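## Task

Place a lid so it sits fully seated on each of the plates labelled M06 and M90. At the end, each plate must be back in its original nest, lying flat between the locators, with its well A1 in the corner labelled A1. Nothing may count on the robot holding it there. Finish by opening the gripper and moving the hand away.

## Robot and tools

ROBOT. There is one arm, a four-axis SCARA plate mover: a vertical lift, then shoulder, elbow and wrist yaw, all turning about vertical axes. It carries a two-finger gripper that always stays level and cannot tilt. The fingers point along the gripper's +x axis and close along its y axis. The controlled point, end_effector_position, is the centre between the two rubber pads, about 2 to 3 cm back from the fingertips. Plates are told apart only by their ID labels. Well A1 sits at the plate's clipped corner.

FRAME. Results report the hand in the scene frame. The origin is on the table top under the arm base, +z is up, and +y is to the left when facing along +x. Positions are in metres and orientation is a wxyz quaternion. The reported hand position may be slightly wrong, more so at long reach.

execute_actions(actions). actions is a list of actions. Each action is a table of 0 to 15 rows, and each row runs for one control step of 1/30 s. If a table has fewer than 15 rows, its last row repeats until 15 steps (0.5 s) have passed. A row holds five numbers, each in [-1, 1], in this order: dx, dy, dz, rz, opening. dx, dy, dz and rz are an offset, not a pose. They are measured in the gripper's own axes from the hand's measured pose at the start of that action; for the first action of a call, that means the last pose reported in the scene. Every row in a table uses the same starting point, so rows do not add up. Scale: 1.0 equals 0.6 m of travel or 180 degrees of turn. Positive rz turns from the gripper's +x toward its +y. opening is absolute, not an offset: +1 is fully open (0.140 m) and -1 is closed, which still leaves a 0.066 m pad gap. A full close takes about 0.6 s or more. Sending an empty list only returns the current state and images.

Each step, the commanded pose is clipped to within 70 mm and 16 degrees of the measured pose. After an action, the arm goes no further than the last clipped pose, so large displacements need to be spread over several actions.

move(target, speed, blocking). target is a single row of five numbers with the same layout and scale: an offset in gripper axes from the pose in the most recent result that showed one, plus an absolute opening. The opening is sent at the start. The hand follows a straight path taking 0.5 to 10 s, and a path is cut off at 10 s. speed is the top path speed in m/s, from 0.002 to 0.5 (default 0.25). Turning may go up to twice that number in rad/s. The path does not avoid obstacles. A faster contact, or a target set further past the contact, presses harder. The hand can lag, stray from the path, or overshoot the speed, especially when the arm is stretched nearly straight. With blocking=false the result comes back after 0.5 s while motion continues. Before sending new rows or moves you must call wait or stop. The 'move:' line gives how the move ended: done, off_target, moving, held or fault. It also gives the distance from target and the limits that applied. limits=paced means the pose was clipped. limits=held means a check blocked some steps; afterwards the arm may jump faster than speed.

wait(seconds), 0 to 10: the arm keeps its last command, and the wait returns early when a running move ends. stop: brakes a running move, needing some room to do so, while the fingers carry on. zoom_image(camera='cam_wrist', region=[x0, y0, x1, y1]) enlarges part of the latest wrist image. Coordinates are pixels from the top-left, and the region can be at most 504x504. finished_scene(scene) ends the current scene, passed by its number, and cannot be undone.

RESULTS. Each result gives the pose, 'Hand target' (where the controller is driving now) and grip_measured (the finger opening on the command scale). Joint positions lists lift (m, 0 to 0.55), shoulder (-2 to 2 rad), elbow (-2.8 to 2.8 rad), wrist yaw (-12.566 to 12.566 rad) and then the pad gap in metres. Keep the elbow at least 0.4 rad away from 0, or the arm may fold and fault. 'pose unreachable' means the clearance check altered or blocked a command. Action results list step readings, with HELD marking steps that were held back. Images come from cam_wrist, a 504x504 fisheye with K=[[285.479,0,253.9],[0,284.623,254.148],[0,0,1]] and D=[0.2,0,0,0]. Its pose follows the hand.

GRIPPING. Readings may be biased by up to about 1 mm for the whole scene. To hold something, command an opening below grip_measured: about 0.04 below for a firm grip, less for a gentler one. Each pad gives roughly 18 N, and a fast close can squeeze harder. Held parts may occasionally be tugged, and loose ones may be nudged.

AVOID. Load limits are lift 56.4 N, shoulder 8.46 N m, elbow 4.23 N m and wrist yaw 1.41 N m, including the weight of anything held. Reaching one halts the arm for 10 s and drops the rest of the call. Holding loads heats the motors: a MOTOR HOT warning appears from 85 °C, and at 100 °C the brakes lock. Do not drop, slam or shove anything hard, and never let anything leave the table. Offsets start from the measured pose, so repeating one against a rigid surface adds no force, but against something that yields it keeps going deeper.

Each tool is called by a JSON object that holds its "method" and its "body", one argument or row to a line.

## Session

{"method": "execute_actions", "body": {
  "actions": []
}}

Scene clock: 0.00 s.
end_effector_position=(+0.4596, +0.1096, +0.2473) grip_measured=+0.99 end_effector_quat_wxyz=(+0.859, +0.000, +0.000, +0.512)
Joint positions: [ 0.242  0.914  0.854 -0.693  0.139]
Hand target: +0.460, +0.110, +0.247; +0.859, +0.000, +0.000, +0.512
camera_calibration (this result's frames):
cam_wrist: T_world_to_cam=[[0.880394, -0.47424, 0.0015113, -0.343492], [-0.285287, -0.532156, -0.797133, 0.373207], [0.378837, 0.701361, -0.603801, -0.00610178], [0, 0, 0, 1]] pos_world=[0.411191, 0.0399859, 0.294331]

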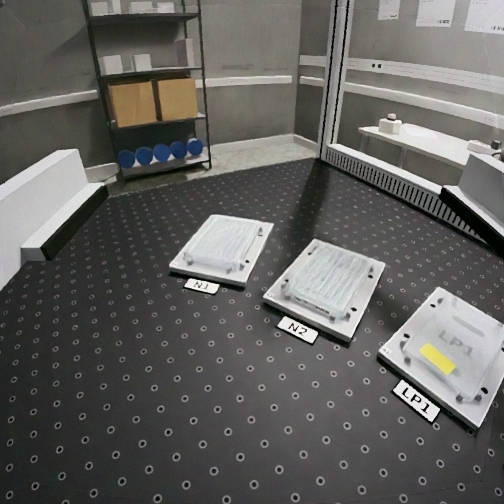

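{"method": "move", "body": {
  "target": [0.093,0.063,-0.172,-0.128,1],
  "speed": 0.4
}}

{"method": "zoom_image", "body": {
  "camera": "cam_wrist",
  "region": [60,160,380,300]
}}

{"method": "move", "body": {
  "target": [-0.367,-0.462,0,-0.427,1],
  "speed": 0.4
}}

{"method": "zoom_image", "body": {
  "camera": "cam_wrist",
  "region": [140,160,460,300]
}}

Scene clock: 7.63 s.
end_effector_position=(+0.4527, +0.1767, +0.1441) grip_measured=+0.99 end_effector_quat_wxyz=(+0.944, +0.000, +0.000, +0.331)
Joint positions: [ 0.139  1.494  0.735 -1.555  0.139]
Hand target: +0.453, +0.177, +0.144; +0.944, +0.000, +0.000, +0.330
Off the commanded pose: 0.000 m, 0 deg.
move: done
camera_calibration (this result's frames):
cam_wrist: T_world_to_cam=[[0.62498, -0.780639, 0.0015113, -0.135709], [-0.470599, -0.378305, -0.797133, 0.381367], [0.622846, 0.497481, -0.603801, -0.187335], [0, 0, 0, 1]] pos_world=[0.380967, 0.131529, 0.191092]

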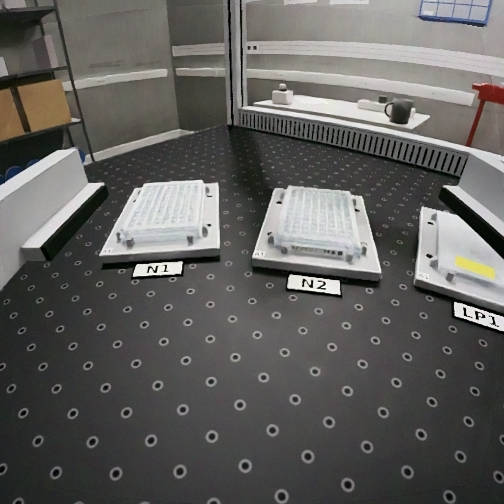

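Region (60, 160, 380, 300) of cam_wrist's 504x504 image, scaled by 1.575, with more detail than that image has; it fills the top 220 rows of this view, and the rest is white.

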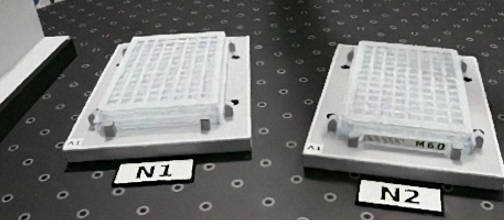

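Scene clock: 9.73 s.
end_effector_position=(+0.4538, -0.1772, +0.1441) grip_measured=+0.99 end_effector_quat_wxyz=(+0.945, +0.000, +0.000, -0.327)
Joint positions: [ 0.139  0.513  0.74  -1.919  0.139]
Hand target: +0.454, -0.177, +0.144; +0.945, +0.000, +0.000, -0.328
Off the commanded pose: 0.000 m, 0 deg.
move: done
camera_calibration (this result's frames):
cam_wrist: T_world_to_cam=[[-0.617994, -0.786182, 0.0015113, 0.150388], [-0.475443, 0.372199, -0.797133, 0.383187], [0.626129, -0.493342, -0.603801, -0.189032], [0, 0, 0, 1]] pos_world=[0.39348, -0.117647, 0.191086]

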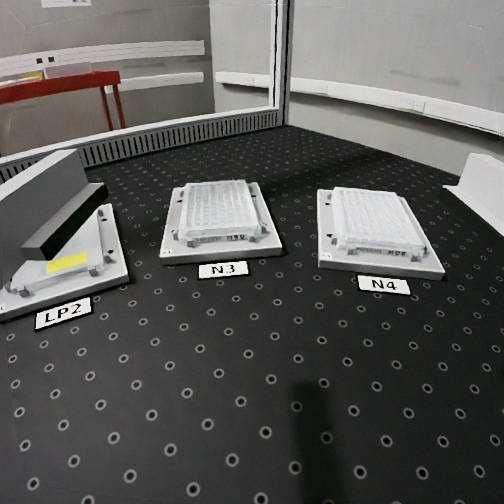

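Region (140, 160, 460, 300) of cam_wrist's 504x504 image, scaled by 1.575, with more detail than that image has; it fills the top 220 rows of this view, and the rest is white.

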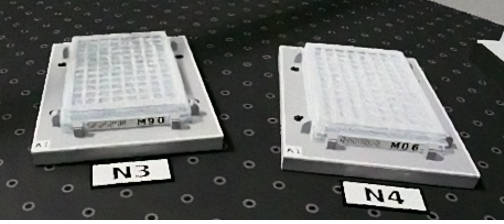

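{"method": "move", "body": {
  "target": [0.243,0.376,-0.0735,0.157,0],
  "speed": 0.35
}}

Scene clock: 14.57 s.
end_effector_position=(+0.7080, -0.0902, +0.1000) grip_measured=+0.00 end_effector_quat_wxyz=(+0.996, +0.000, +0.000, -0.087)
Joint positions: [ 0.095  0.464  1.754 -2.392  0.103]
Hand target: +0.708, -0.090, +0.100; +0.996, +0.000, +0.000, -0.087
Off the commanded pose: 0.000 m, 0 deg.
move: done
camera_calibration (this result's frames):
cam_wrist: T_world_to_cam=[[-0.171714, -0.985146, 0.0015113, 0.0420588], [-0.59504, 0.102495, -0.797133, 0.496804], [0.785138, -0.137778, -0.603801, -0.412382], [0, 0, 0, 1]] pos_world=[0.626617, -0.0663029, 0.146958]

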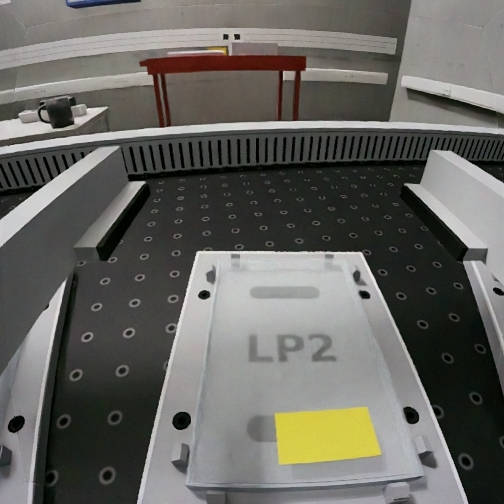

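{"method": "move", "body": {
  "target": [0.007,-0.019,0,0,0],
  "speed": 0.1
}}

Scene clock: 17.90 s.
end_effector_position=(+0.7101, -0.1023, +0.1000) grip_measured=+0.00 end_effector_quat_wxyz=(+0.996, +0.000, +0.000, -0.087)
Joint positions: [ 0.095  0.425  1.78  -2.379  0.103]
Hand target: +0.710, -0.102, +0.100; +0.996, +0.000, +0.000, -0.087
Off the commanded pose: 0.000 m, 0 deg.
move: done
camera_calibration (this result's frames):
cam_wrist: T_world_to_cam=[[-0.172375, -0.98503, 0.0015113, 0.0309664], [-0.594972, 0.102894, -0.797133, 0.499292], [0.785045, -0.138305, -0.603801, -0.415695], [0, 0, 0, 1]] pos_world=[0.628742, -0.078364, 0.146958]

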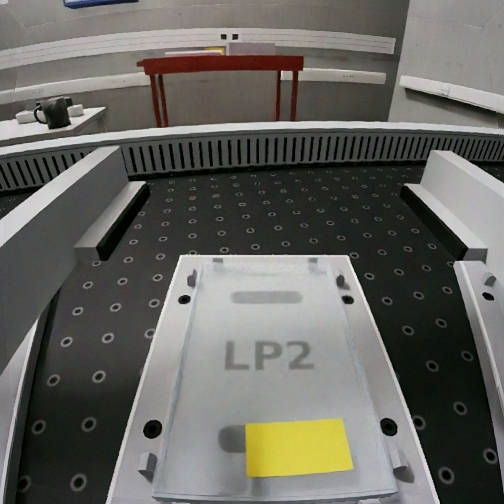

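{"method": "move", "body": {
  "target": [0,0.002,-0.12,0.002,0],
  "speed": 0.08
}}

{"method": "move", "body": {
  "target": [0,0,0,0,-0.56]
}}

{"method": "move", "body": {
  "target": [0,0,0.12,0,-0.56],
  "speed": 0.1
}}

Scene clock: 23.83 s.
end_effector_position=(+0.7103, -0.1013, +0.0279) grip_measured=+0.00 end_effector_quat_wxyz=(+0.996, +0.000, +0.000, -0.084)
Joint positions: [ 0.023  0.425  1.78  -2.374  0.103]
Hand target: +0.710, -0.101, +0.028; +0.996, +0.000, +0.000, -0.084
Off the commanded pose: 0.000 m, 0 deg.
move: done
camera_calibration (this result's frames):
cam_wrist: T_world_to_cam=[[-0.166712, -0.986005, 0.0015113, 0.0280113], [-0.595553, 0.0994732, -0.797133, 0.441934], [0.785827, -0.133792, -0.603801, -0.459287], [0, 0, 0, 1]] pos_world=[0.628785, -0.07779, 0.0749199]

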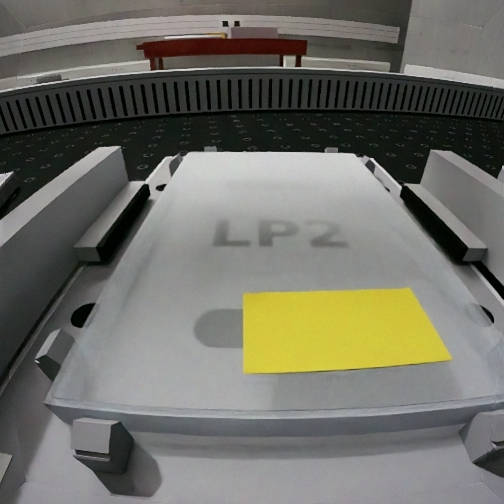

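Scene clock: 24.33 s.
end_effector_position=(+0.7103, -0.1013, +0.0279) grip_measured=-0.50 end_effector_quat_wxyz=(+0.996, +0.000, +0.000, -0.084)
Joint positions: [ 0.023  0.425  1.78  -2.374  0.084]
Hand target: +0.710, -0.101, +0.028; +0.996, +0.000, +0.000, -0.084
Off the commanded pose: 0.000 m, 0 deg.
move: done
camera_calibration (this result's frames):
cam_wrist: T_world_to_cam=[[-0.16673, -0.986001, 0.0015113, 0.0280171], [-0.595551, 0.0994844, -0.797133, 0.441933], [0.785824, -0.133806, -0.603801, -0.459286], [0, 0, 0, 1]] pos_world=[0.628784, -0.0777961, 0.07492]

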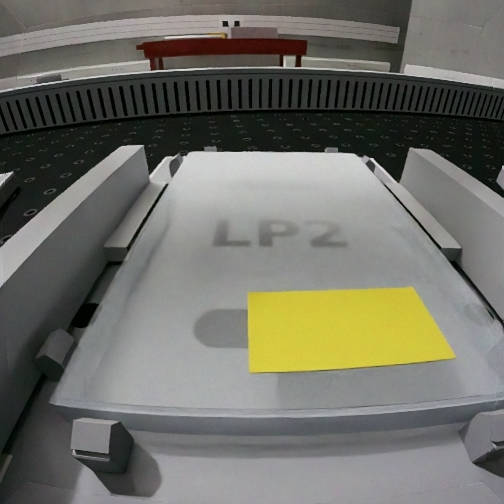

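Scene clock: 25.33 s.
end_effector_position=(+0.7103, -0.1013, +0.1000) grip_measured=-0.50 end_effector_quat_wxyz=(+0.996, +0.000, +0.000, -0.084)
Joint positions: [ 0.095  0.425  1.78  -2.374  0.084]
Hand target: +0.710, -0.101, +0.100; +0.996, +0.000, +0.000, -0.084
Off the commanded pose: 0.000 m, 0 deg.
move: done
camera_calibration (this result's frames):
cam_wrist: T_world_to_cam=[[-0.166662, -0.986013, 0.0015113, 0.0278803], [-0.595558, 0.0994432, -0.797133, 0.499361], [0.785834, -0.133752, -0.603801, -0.415802], [0, 0, 0, 1]] pos_world=[0.628796, -0.0777822, 0.146953]

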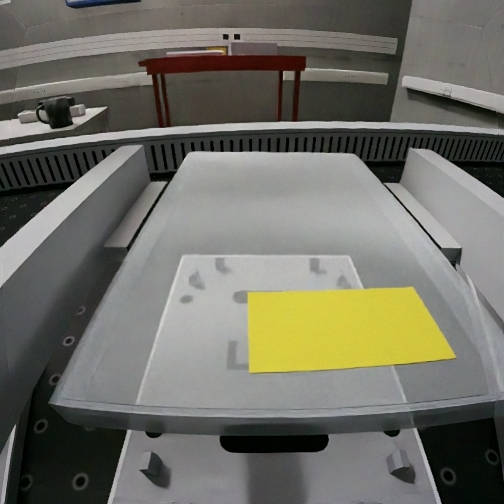

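{"method": "move", "body": {
  "target": [-0.209,-0.535,0,-0.2075,-0.56],
  "speed": 0.3
}}

Scene clock: 30.43 s.
end_effector_position=(+0.5328, -0.3968, +0.0999) grip_measured=-0.50 end_effector_quat_wxyz=(+0.917, +0.000, +0.000, -0.399)
Joint positions: [ 0.095 -0.197  1.716 -2.34   0.084]
Hand target: +0.533, -0.397, +0.100; +0.917, +0.000, +0.000, -0.399
Off the commanded pose: 0.000 m, 0 deg.
move: done
camera_calibration (this result's frames):
cam_wrist: T_world_to_cam=[[-0.730838, -0.682549, 0.0015113, 0.127907], [-0.413006, 0.44046, -0.797133, 0.461078], [0.543417, -0.5832, -0.603801, -0.365013], [0, 0, 0, 1]] pos_world=[0.482261, -0.328659, 0.146952]

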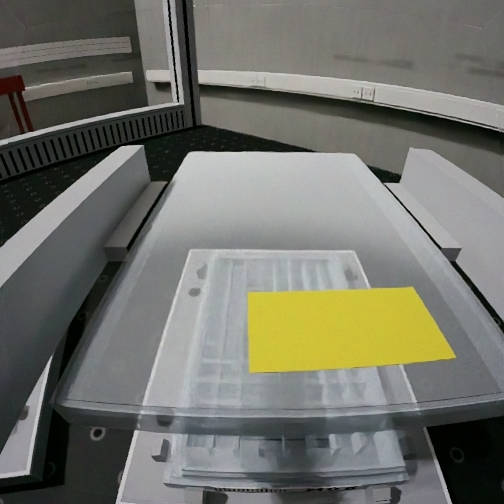

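{"method": "move", "body": {
  "target": [0.01,-0.008,0,0,-0.56],
  "speed": 0.1
}}

Scene clock: 34.27 s.
end_effector_position=(+0.5334, -0.4044, +0.0999) grip_measured=-0.50 end_effector_quat_wxyz=(+0.917, +0.000, +0.000, -0.399)
Joint positions: [ 0.095 -0.224  1.753 -2.349  0.084]
Hand target: +0.533, -0.404, +0.100; +0.917, +0.000, +0.000, -0.399
Off the commanded pose: 0.000 m, 0 deg.
move: done
camera_calibration (this result's frames):
cam_wrist: T_world_to_cam=[[-0.730698, -0.682699, 0.0015113, 0.12298], [-0.413096, 0.440375, -0.797133, 0.464689], [0.543537, -0.583088, -0.603801, -0.369792], [0, 0, 0, 1]] pos_world=[0.482818, -0.3363, 0.146952]

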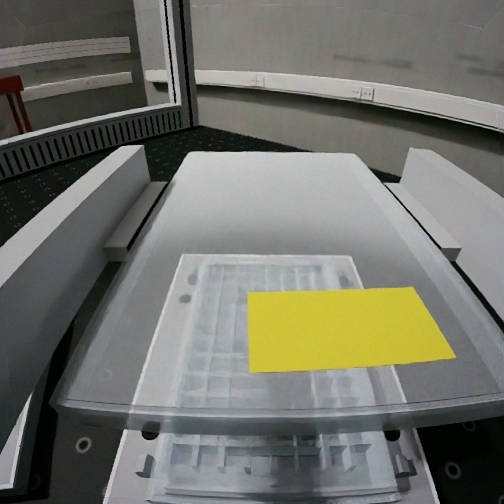

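{"method": "move", "body": {
  "target": [-0.001,0.0007,-0.09,-0.002,-0.56],
  "speed": 0.08
}}

{"method": "execute_actions", "body": {
  "actions": [
    [[0,0,-0.005,0,-0.56]],
    [[0,0,-0.003,0,-0.56]],
    [[0,0,-0.003,0,-0.56]],
    [[0,0,-0.003,0,-0.56]]
  ]
}}

Scene clock: 39.37 s.
end_effector_position=(+0.5333, -0.4037, +0.0459) grip_measured=-0.50 end_effector_quat_wxyz=(+0.916, +0.000, +0.000, -0.401)
Joint positions: [ 0.041 -0.219  1.749 -2.356  0.084]
Hand target: +0.533, -0.404, +0.046; +0.916, +0.000, +0.000, -0.402
Off the commanded pose: 0.000 m, 0 deg.
move: done
camera_calibration (this result's frames):
cam_wrist: T_world_to_cam=[[-0.734692, -0.678399, 0.0015113, 0.127382], [-0.410504, 0.442792, -0.797133, 0.420859], [0.540106, -0.586268, -0.603801, -0.401424], [0, 0, 0, 1]] pos_world=[0.483162, -0.335279, 0.0929084]

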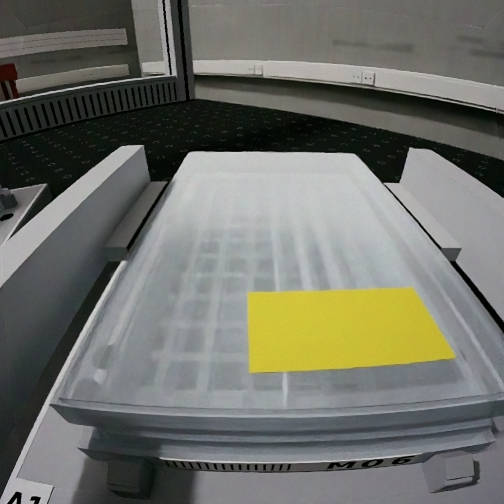

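Scene clock: 41.37 s.
end_effector_position=(+0.5334, -0.4033, +0.0380) grip_measured=-0.50 end_effector_quat_wxyz=(+0.916, +0.000, +0.000, -0.401)
Joint positions: [ 0.033 -0.218  1.748 -2.355  0.084]
Hand target: +0.534, -0.403, +0.038; +0.916, +0.000, +0.000, -0.401
Off the commanded pose: 0.000 m, 0 deg.
Step readings (end_effector_position; steps 1 to 15: 1st action; 16 to 30: 2nd action; 31 to 45: 3rd action; 46 to 60: 4th action):
0: (+0.5333, -0.4037, +0.0459)
1: (+0.5333, -0.4037, +0.0458)
2: (+0.5333, -0.4037, +0.0443)
4: (+0.5333, -0.4037, +0.0428)
8: (+0.5333, -0.4037, +0.0429)
15: (+0.5333, -0.4037, +0.0429)
16: (+0.5333, -0.4037, +0.0428)
17: (+0.5333, -0.4037, +0.0415)
19: (+0.5334, -0.4035, +0.0411)
23: (+0.5334, -0.4035, +0.0411)
30: (+0.5334, -0.4035, +0.0411)
31: (+0.5334, -0.4035, +0.0410)
32: (+0.5335, -0.4034, +0.0398)
34: (+0.5335, -0.4034, +0.0395)
38: (+0.5335, -0.4034, +0.0395)
45: (+0.5335, -0.4034, +0.0395)
46: (+0.5335, -0.4034, +0.0394)
47: (+0.5335, -0.4033, +0.0383)
49: (+0.5334, -0.4033, +0.0380)
53: (+0.5334, -0.4033, +0.0380)
60: end_effector_position above
camera_calibration (this result's frames):
cam_wrist: T_world_to_cam=[[-0.73409, -0.67905, 0.0015113, 0.127178], [-0.410897, 0.442427, -0.797133, 0.414484], [0.540625, -0.585789, -0.603801, -0.406152], [0, 0, 0, 1]] pos_world=[0.483246, -0.334938, 0.084972]

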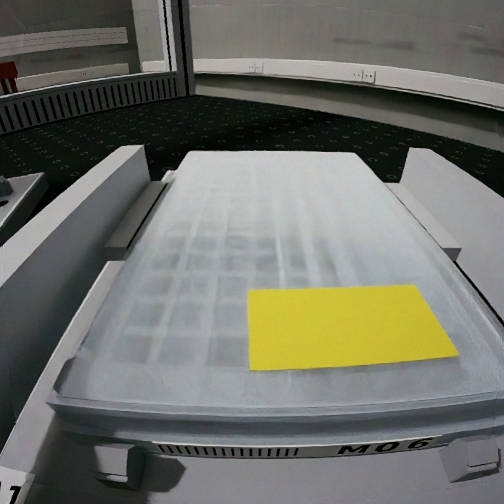

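{"method": "move", "body": {
  "target": [0,0,0,0,0]
}}

{"method": "move", "body": {
  "target": [0,0,0.1035,0,0]
}}

{"method": "move", "body": {
  "target": [-0.403,0.763,0,0.313,0],
  "speed": 0.4
}}

Scene clock: 45.70 s.
end_effector_position=(+0.5335, -0.4032, +0.0380) grip_measured=+0.00 end_effector_quat_wxyz=(+0.916, +0.000, +0.000, -0.401)
Joint positions: [ 0.033 -0.218  1.748 -2.355  0.103]
Hand target: +0.533, -0.403, +0.038; +0.916, +0.000, +0.000, -0.401
Off the commanded pose: 0.000 m, 0 deg.
move: done
camera_calibration (this result's frames):
cam_wrist: T_world_to_cam=[[-0.734094, -0.679047, 0.0015113, 0.127216], [-0.410895, 0.44243, -0.797133, 0.414497], [0.540622, -0.585792, -0.603801, -0.406107], [0, 0, 0, 1]] pos_world=[0.483253, -0.334894, 0.0850098]

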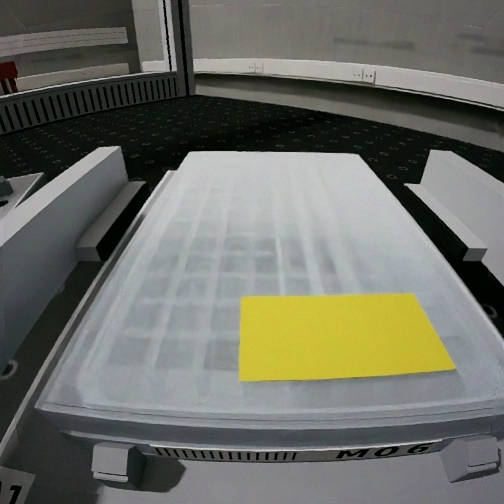

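Scene clock: 46.43 s.
end_effector_position=(+0.5335, -0.4032, +0.1001) grip_measured=+0.00 end_effector_quat_wxyz=(+0.916, +0.000, +0.000, -0.401)
Joint positions: [ 0.095 -0.218  1.748 -2.355  0.103]
Hand target: +0.533, -0.403, +0.100; +0.916, +0.000, +0.000, -0.401
Off the commanded pose: 0.000 m, 0 deg.
move: done
camera_calibration (this result's frames):
cam_wrist: T_world_to_cam=[[-0.734049, -0.679095, 0.0015113, 0.1271], [-0.410924, 0.442403, -0.797133, 0.464041], [0.54066, -0.585756, -0.603801, -0.368601], [0, 0, 0, 1]] pos_world=[0.483271, -0.33489, 0.147148]

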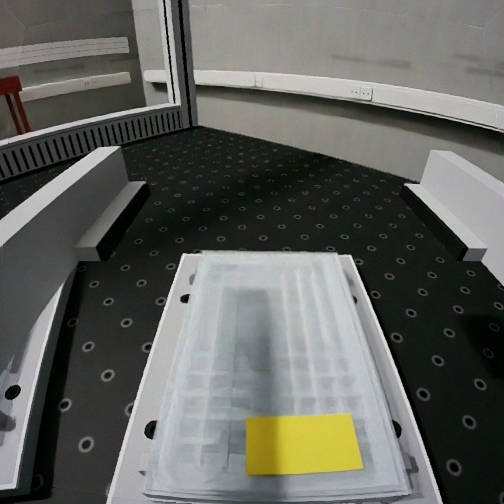

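Scene clock: 48.17 s.
end_effector_position=(+0.7057, +0.0852, +0.1002) grip_measured=+0.00 end_effector_quat_wxyz=(+0.997, +0.000, +0.000, +0.079)
Joint positions: [ 0.095  0.797  1.735 -2.374  0.103]
Hand target: +0.706, +0.085, +0.100; +0.997, +0.000, +0.000, +0.079
Off the commanded pose: 0.000 m, 0 deg.
move: done
camera_calibration (this result's frames):
cam_wrist: T_world_to_cam=[[0.159096, -0.987262, 0.0015113, -0.0188529], [-0.59592, -0.0972518, -0.797133, 0.495252], [0.787127, 0.12592, -0.603801, -0.410164], [0, 0, 0, 1]] pos_world=[0.620981, 0.0811992, 0.147153]

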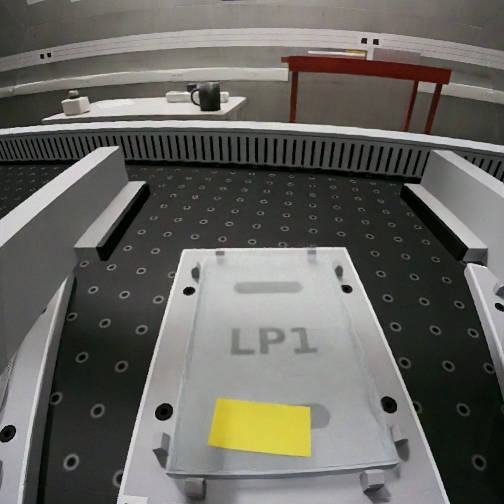

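{"method": "move", "body": {
  "target": [0.015,-0.002,0,0.0105,0],
  "speed": 0.1
}}

Scene clock: 51.27 s.
end_effector_position=(+0.7148, +0.0853, +0.1002) grip_measured=+0.00 end_effector_quat_wxyz=(+0.995, +0.000, +0.000, +0.095)
Joint positions: [ 0.095  0.759  1.791 -2.358  0.103]
Hand target: +0.715, +0.085, +0.100; +0.995, +0.000, +0.000, +0.096
Off the commanded pose: 0.000 m, 0 deg.
move: done
camera_calibration (this result's frames):
cam_wrist: T_world_to_cam=[[0.191012, -0.981587, 0.0015113, -0.0434793], [-0.592454, -0.116516, -0.797133, 0.499835], [0.782632, 0.151367, -0.603801, -0.416277], [0, 0, 0, 1]] pos_world=[0.630226, 0.0785705, 0.147153]

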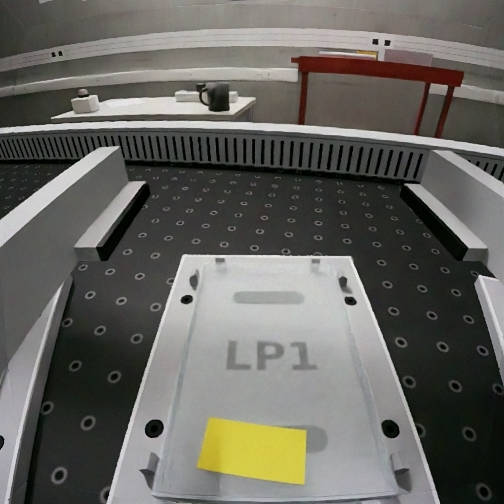

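{"method": "move", "body": {
  "target": [0,0,-0.1205,0,0],
  "speed": 0.08
}}

{"method": "move", "body": {
  "target": [0,0,0,0,-0.56]
}}

{"method": "move", "body": {
  "target": [0,0,0.12,0,-0.56],
  "speed": 0.1
}}

{"method": "move", "body": {
  "target": [-0.2035,-0.5605,0,-0.216,-0.56],
  "speed": 0.3
}}

Scene clock: 57.87 s.
end_effector_position=(+0.7148, +0.0853, +0.0278) grip_measured=+0.00 end_effector_quat_wxyz=(+0.995, +0.000, +0.000, +0.095)
Joint positions: [ 0.023  0.759  1.791 -2.358  0.103]
Hand target: +0.715, +0.085, +0.028; +0.995, +0.000, +0.000, +0.095
Off the commanded pose: 0.000 m, 0 deg.
move: done
camera_calibration (this result's frames):
cam_wrist: T_world_to_cam=[[0.190969, -0.981595, 0.0015113, -0.0433533], [-0.59246, -0.11649, -0.797133, 0.442169], [0.782638, 0.151332, -0.603801, -0.45995], [0, 0, 0, 1]] pos_world=[0.630221, 0.0785583, 0.0748144]

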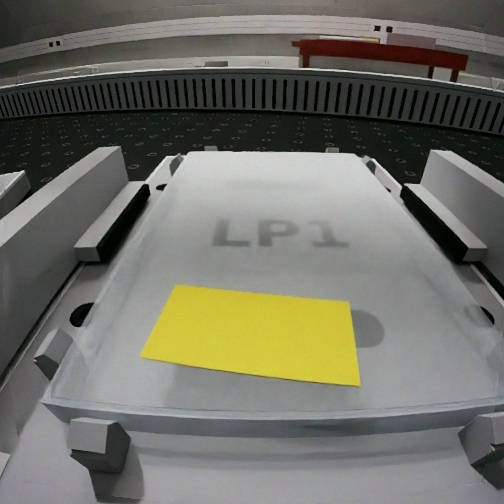

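Scene clock: 58.37 s.
end_effector_position=(+0.7148, +0.0853, +0.0278) grip_measured=-0.50 end_effector_quat_wxyz=(+0.995, +0.000, +0.000, +0.095)
Joint positions: [ 0.023  0.759  1.791 -2.358  0.085]
Hand target: +0.715, +0.085, +0.028; +0.995, +0.000, +0.000, +0.095
Off the commanded pose: 0.000 m, 0 deg.
move: done
camera_calibration (this result's frames):
cam_wrist: T_world_to_cam=[[0.190975, -0.981594, 0.0015113, -0.0433556], [-0.592459, -0.116493, -0.797133, 0.442169], [0.782637, 0.151337, -0.603801, -0.45995], [0, 0, 0, 1]] pos_world=[0.630221, 0.0785595, 0.0748146]

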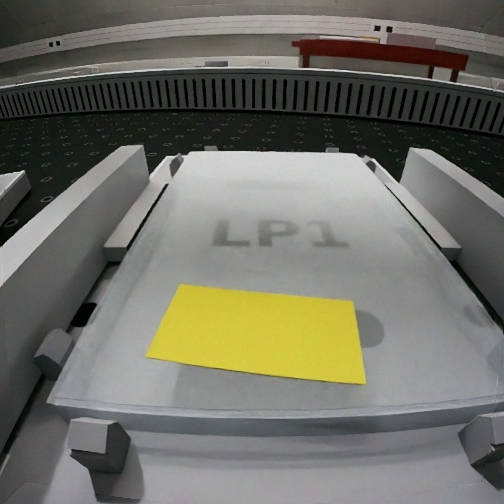

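Scene clock: 59.37 s.
end_effector_position=(+0.7148, +0.0853, +0.0998) grip_measured=-0.50 end_effector_quat_wxyz=(+0.995, +0.000, +0.000, +0.095)
Joint positions: [ 0.095  0.759  1.791 -2.358  0.085]
Hand target: +0.715, +0.085, +0.100; +0.995, +0.000, +0.000, +0.095
Off the commanded pose: 0.000 m, 0 deg.
move: done
camera_calibration (this result's frames):
cam_wrist: T_world_to_cam=[[0.191048, -0.981579, 0.0015113, -0.0434951], [-0.59245, -0.116538, -0.797133, 0.499594], [0.782626, 0.151396, -0.603801, -0.416463], [0, 0, 0, 1]] pos_world=[0.630229, 0.0785784, 0.146848]

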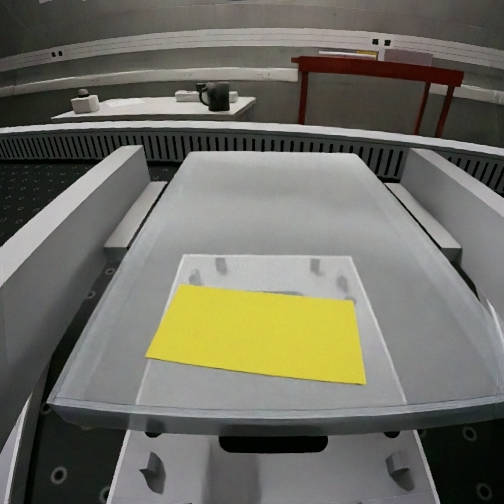

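Scene clock: 61.00 s.
end_effector_position=(+0.6588, -0.2682, +0.0998) grip_measured=-0.50 end_effector_quat_wxyz=(+0.970, +0.000, +0.000, -0.241)
Joint positions: [ 0.095  0.083  1.832 -2.403  0.085]
Hand target: +0.659, -0.268, +0.100; +0.970, +0.000, +0.000, -0.241
Off the commanded pose: 0.000 m, 0 deg.
move: done
camera_calibration (this result's frames):
cam_wrist: T_world_to_cam=[[-0.467488, -0.883998, 0.0015113, 0.0802693], [-0.534324, 0.281205, -0.797133, 0.493612], [0.70424, -0.373458, -0.603801, -0.408257], [0, 0, 0, 1]] pos_world=[0.588784, -0.220315, 0.146847]

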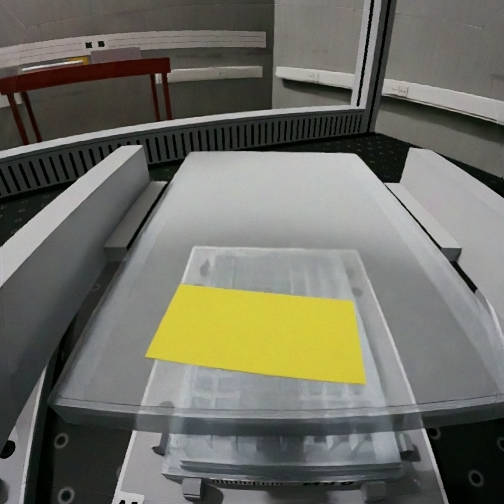

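{"method": "move", "body": {
  "target": [0.0125,-0.01,0,-0.0067,-0.56],
  "speed": 0.1
}}

Scene clock: 65.33 s.
end_effector_position=(+0.6626, -0.2769, +0.0998) grip_measured=-0.50 end_effector_quat_wxyz=(+0.968, +0.000, +0.000, -0.251)
Joint positions: [ 0.095  0.055  1.881 -2.444  0.085]
Hand target: +0.663, -0.277, +0.100; +0.968, +0.000, +0.000, -0.252
Off the commanded pose: 0.000 m, 0 deg.
move: done
camera_calibration (this result's frames):
cam_wrist: T_world_to_cam=[[-0.485808, -0.874064, 0.0015113, 0.0891665], [-0.528348, 0.292279, -0.797133, 0.497221], [0.696304, -0.388052, -0.603801, -0.412999], [0, 0, 0, 1]] pos_world=[0.593596, -0.227655, 0.146847]

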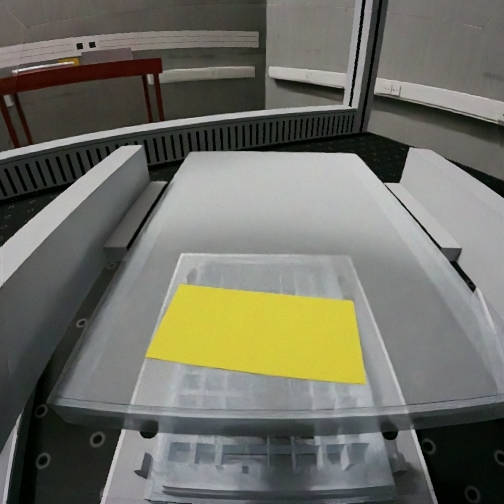

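{"method": "move", "body": {
  "target": [0,0.002,-0.09,-0.0025,-0.56],
  "speed": 0.08
}}

{"method": "execute_actions", "body": {
  "actions": [
    [[0,0,-0.005,0,-0.56]],
    [[0,0,-0.003,0,-0.56]],
    [[0,0,-0.003,0,-0.56]],
    [[0,0,-0.003,0,-0.56]]
  ]
}}

{"method": "move", "body": {
  "target": [0,0,0,0,0]
}}

{"method": "move", "body": {
  "target": [-0.25,0,0.08,0,1]
}}

Scene clock: 72.43 s.
end_effector_position=(+0.6632, -0.2759, +0.0458) grip_measured=-0.50 end_effector_quat_wxyz=(+0.967, +0.000, +0.000, -0.255)
Joint positions: [ 0.041  0.06   1.881 -2.457  0.085]
Hand target: +0.663, -0.276, +0.046; +0.967, +0.000, +0.000, -0.255
Off the commanded pose: 0.000 m, 0 deg.
move: done
camera_calibration (this result's frames):
cam_wrist: T_world_to_cam=[[-0.492405, -0.870365, 0.0015113, 0.0958382], [-0.526122, 0.296267, -0.797133, 0.45377], [0.693349, -0.393308, -0.603801, -0.445125], [0, 0, 0, 1]] pos_world=[0.594557, -0.226094, 0.0928033]

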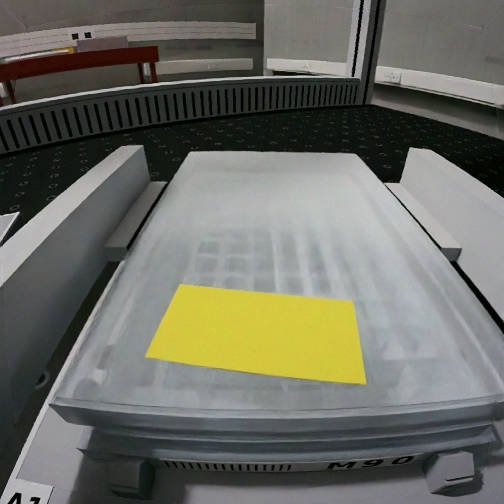

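Scene clock: 74.43 s.
end_effector_position=(+0.6631, -0.2758, +0.0377) grip_measured=-0.50 end_effector_quat_wxyz=(+0.967, +0.000, +0.000, -0.255)
Joint positions: [ 0.033  0.061  1.88  -2.457  0.084]
Hand target: +0.663, -0.276, +0.037; +0.967, +0.000, +0.000, -0.255
Off the commanded pose: 0.000 m, 0 deg.
Step readings (end_effector_position; steps 1 to 15: 1st action; 16 to 30: 2nd action; 31 to 45: 3rd action; 46 to 60: 4th action):
0: (+0.6632, -0.2759, +0.0458)
1: (+0.6632, -0.2759, +0.0457)
2: (+0.6632, -0.2759, +0.0442)
4: (+0.6632, -0.2759, +0.0427)
8: (+0.6632, -0.2759, +0.0428)
15: (+0.6632, -0.2759, +0.0428)
16: (+0.6632, -0.2759, +0.0427)
17: (+0.6632, -0.2759, +0.0414)
19: (+0.6633, -0.2758, +0.0409)
23: (+0.6633, -0.2758, +0.0409)
30: (+0.6633, -0.2758, +0.0409)
31: (+0.6632, -0.2758, +0.0408)
32: (+0.6633, -0.2758, +0.0396)
34: (+0.6632, -0.2758, +0.0392)
38: (+0.6632, -0.2758, +0.0392)
45: (+0.6632, -0.2758, +0.0392)
46: (+0.6632, -0.2758, +0.0391)
47: (+0.6631, -0.2758, +0.0379)
49: (+0.6631, -0.2758, +0.0377)
53: (+0.6631, -0.2758, +0.0377)
60: end_effector_position above
camera_calibration (this result's frames):
cam_wrist: T_world_to_cam=[[-0.492382, -0.870378, 0.0015113, 0.0959299], [-0.52613, 0.296253, -0.797133, 0.447221], [0.69336, -0.393289, -0.603801, -0.449938], [0, 0, 0, 1]] pos_world=[0.594499, -0.225951, 0.0846771]

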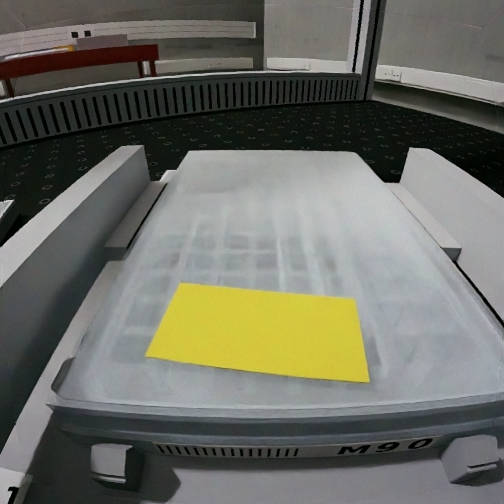

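Scene clock: 74.93 s.
end_effector_position=(+0.6631, -0.2757, +0.0377) grip_measured=+0.00 end_effector_quat_wxyz=(+0.967, +0.000, +0.000, -0.255)
Joint positions: [ 0.033  0.061  1.88  -2.457  0.103]
Hand target: +0.663, -0.276, +0.038; +0.967, +0.000, +0.000, -0.255
Off the commanded pose: 0.000 m, 0 deg.
move: done
camera_calibration (this result's frames):
cam_wrist: T_world_to_cam=[[-0.492338, -0.870403, 0.0015113, 0.0959243], [-0.526144, 0.296227, -0.797133, 0.447251], [0.693379, -0.393255, -0.603801, -0.449916], [0, 0, 0, 1]] pos_world=[0.594508, -0.225927, 0.0847144]

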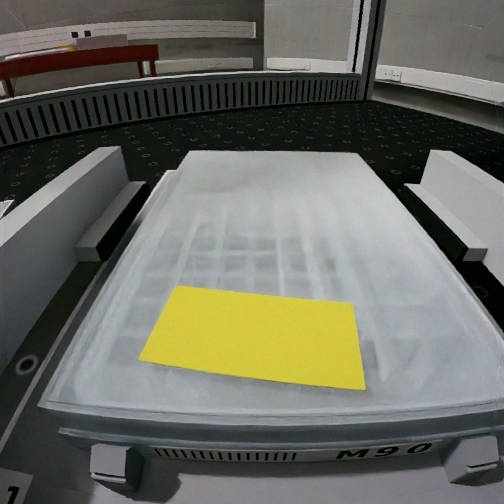

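Scene clock: 75.93 s.
end_effector_position=(+0.5326, -0.2018, +0.0858) grip_measured=+0.99 end_effector_quat_wxyz=(+0.967, +0.000, +0.000, -0.255)
Joint positions: [ 0.081  0.389  1.085 -1.99   0.139]
Hand target: +0.533, -0.202, +0.086; +0.967, +0.000, +0.000, -0.255
Off the commanded pose: 0.000 m, 0 deg.
move: done
camera_calibration (this result's frames):
cam_wrist: T_world_to_cam=[[-0.492675, -0.870212, 0.0015113, 0.0961589], [-0.52603, 0.29643, -0.797133, 0.394911], [0.693227, -0.393523, -0.603801, -0.301256], [0, 0, 0, 1]] pos_world=[0.463949, -0.151936, 0.132752]

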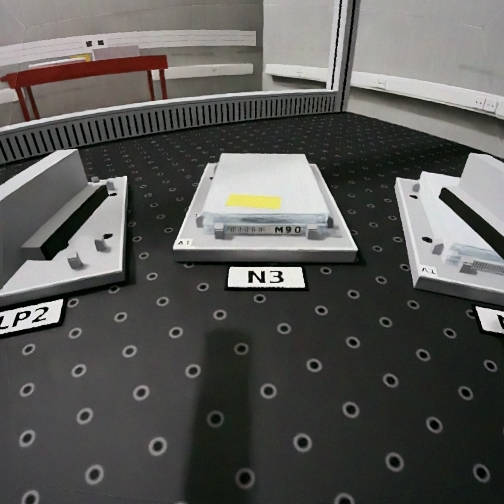

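{"method": "finished_scene", "body": {
  "scene": 2
}}

The scene is finished: the task was done.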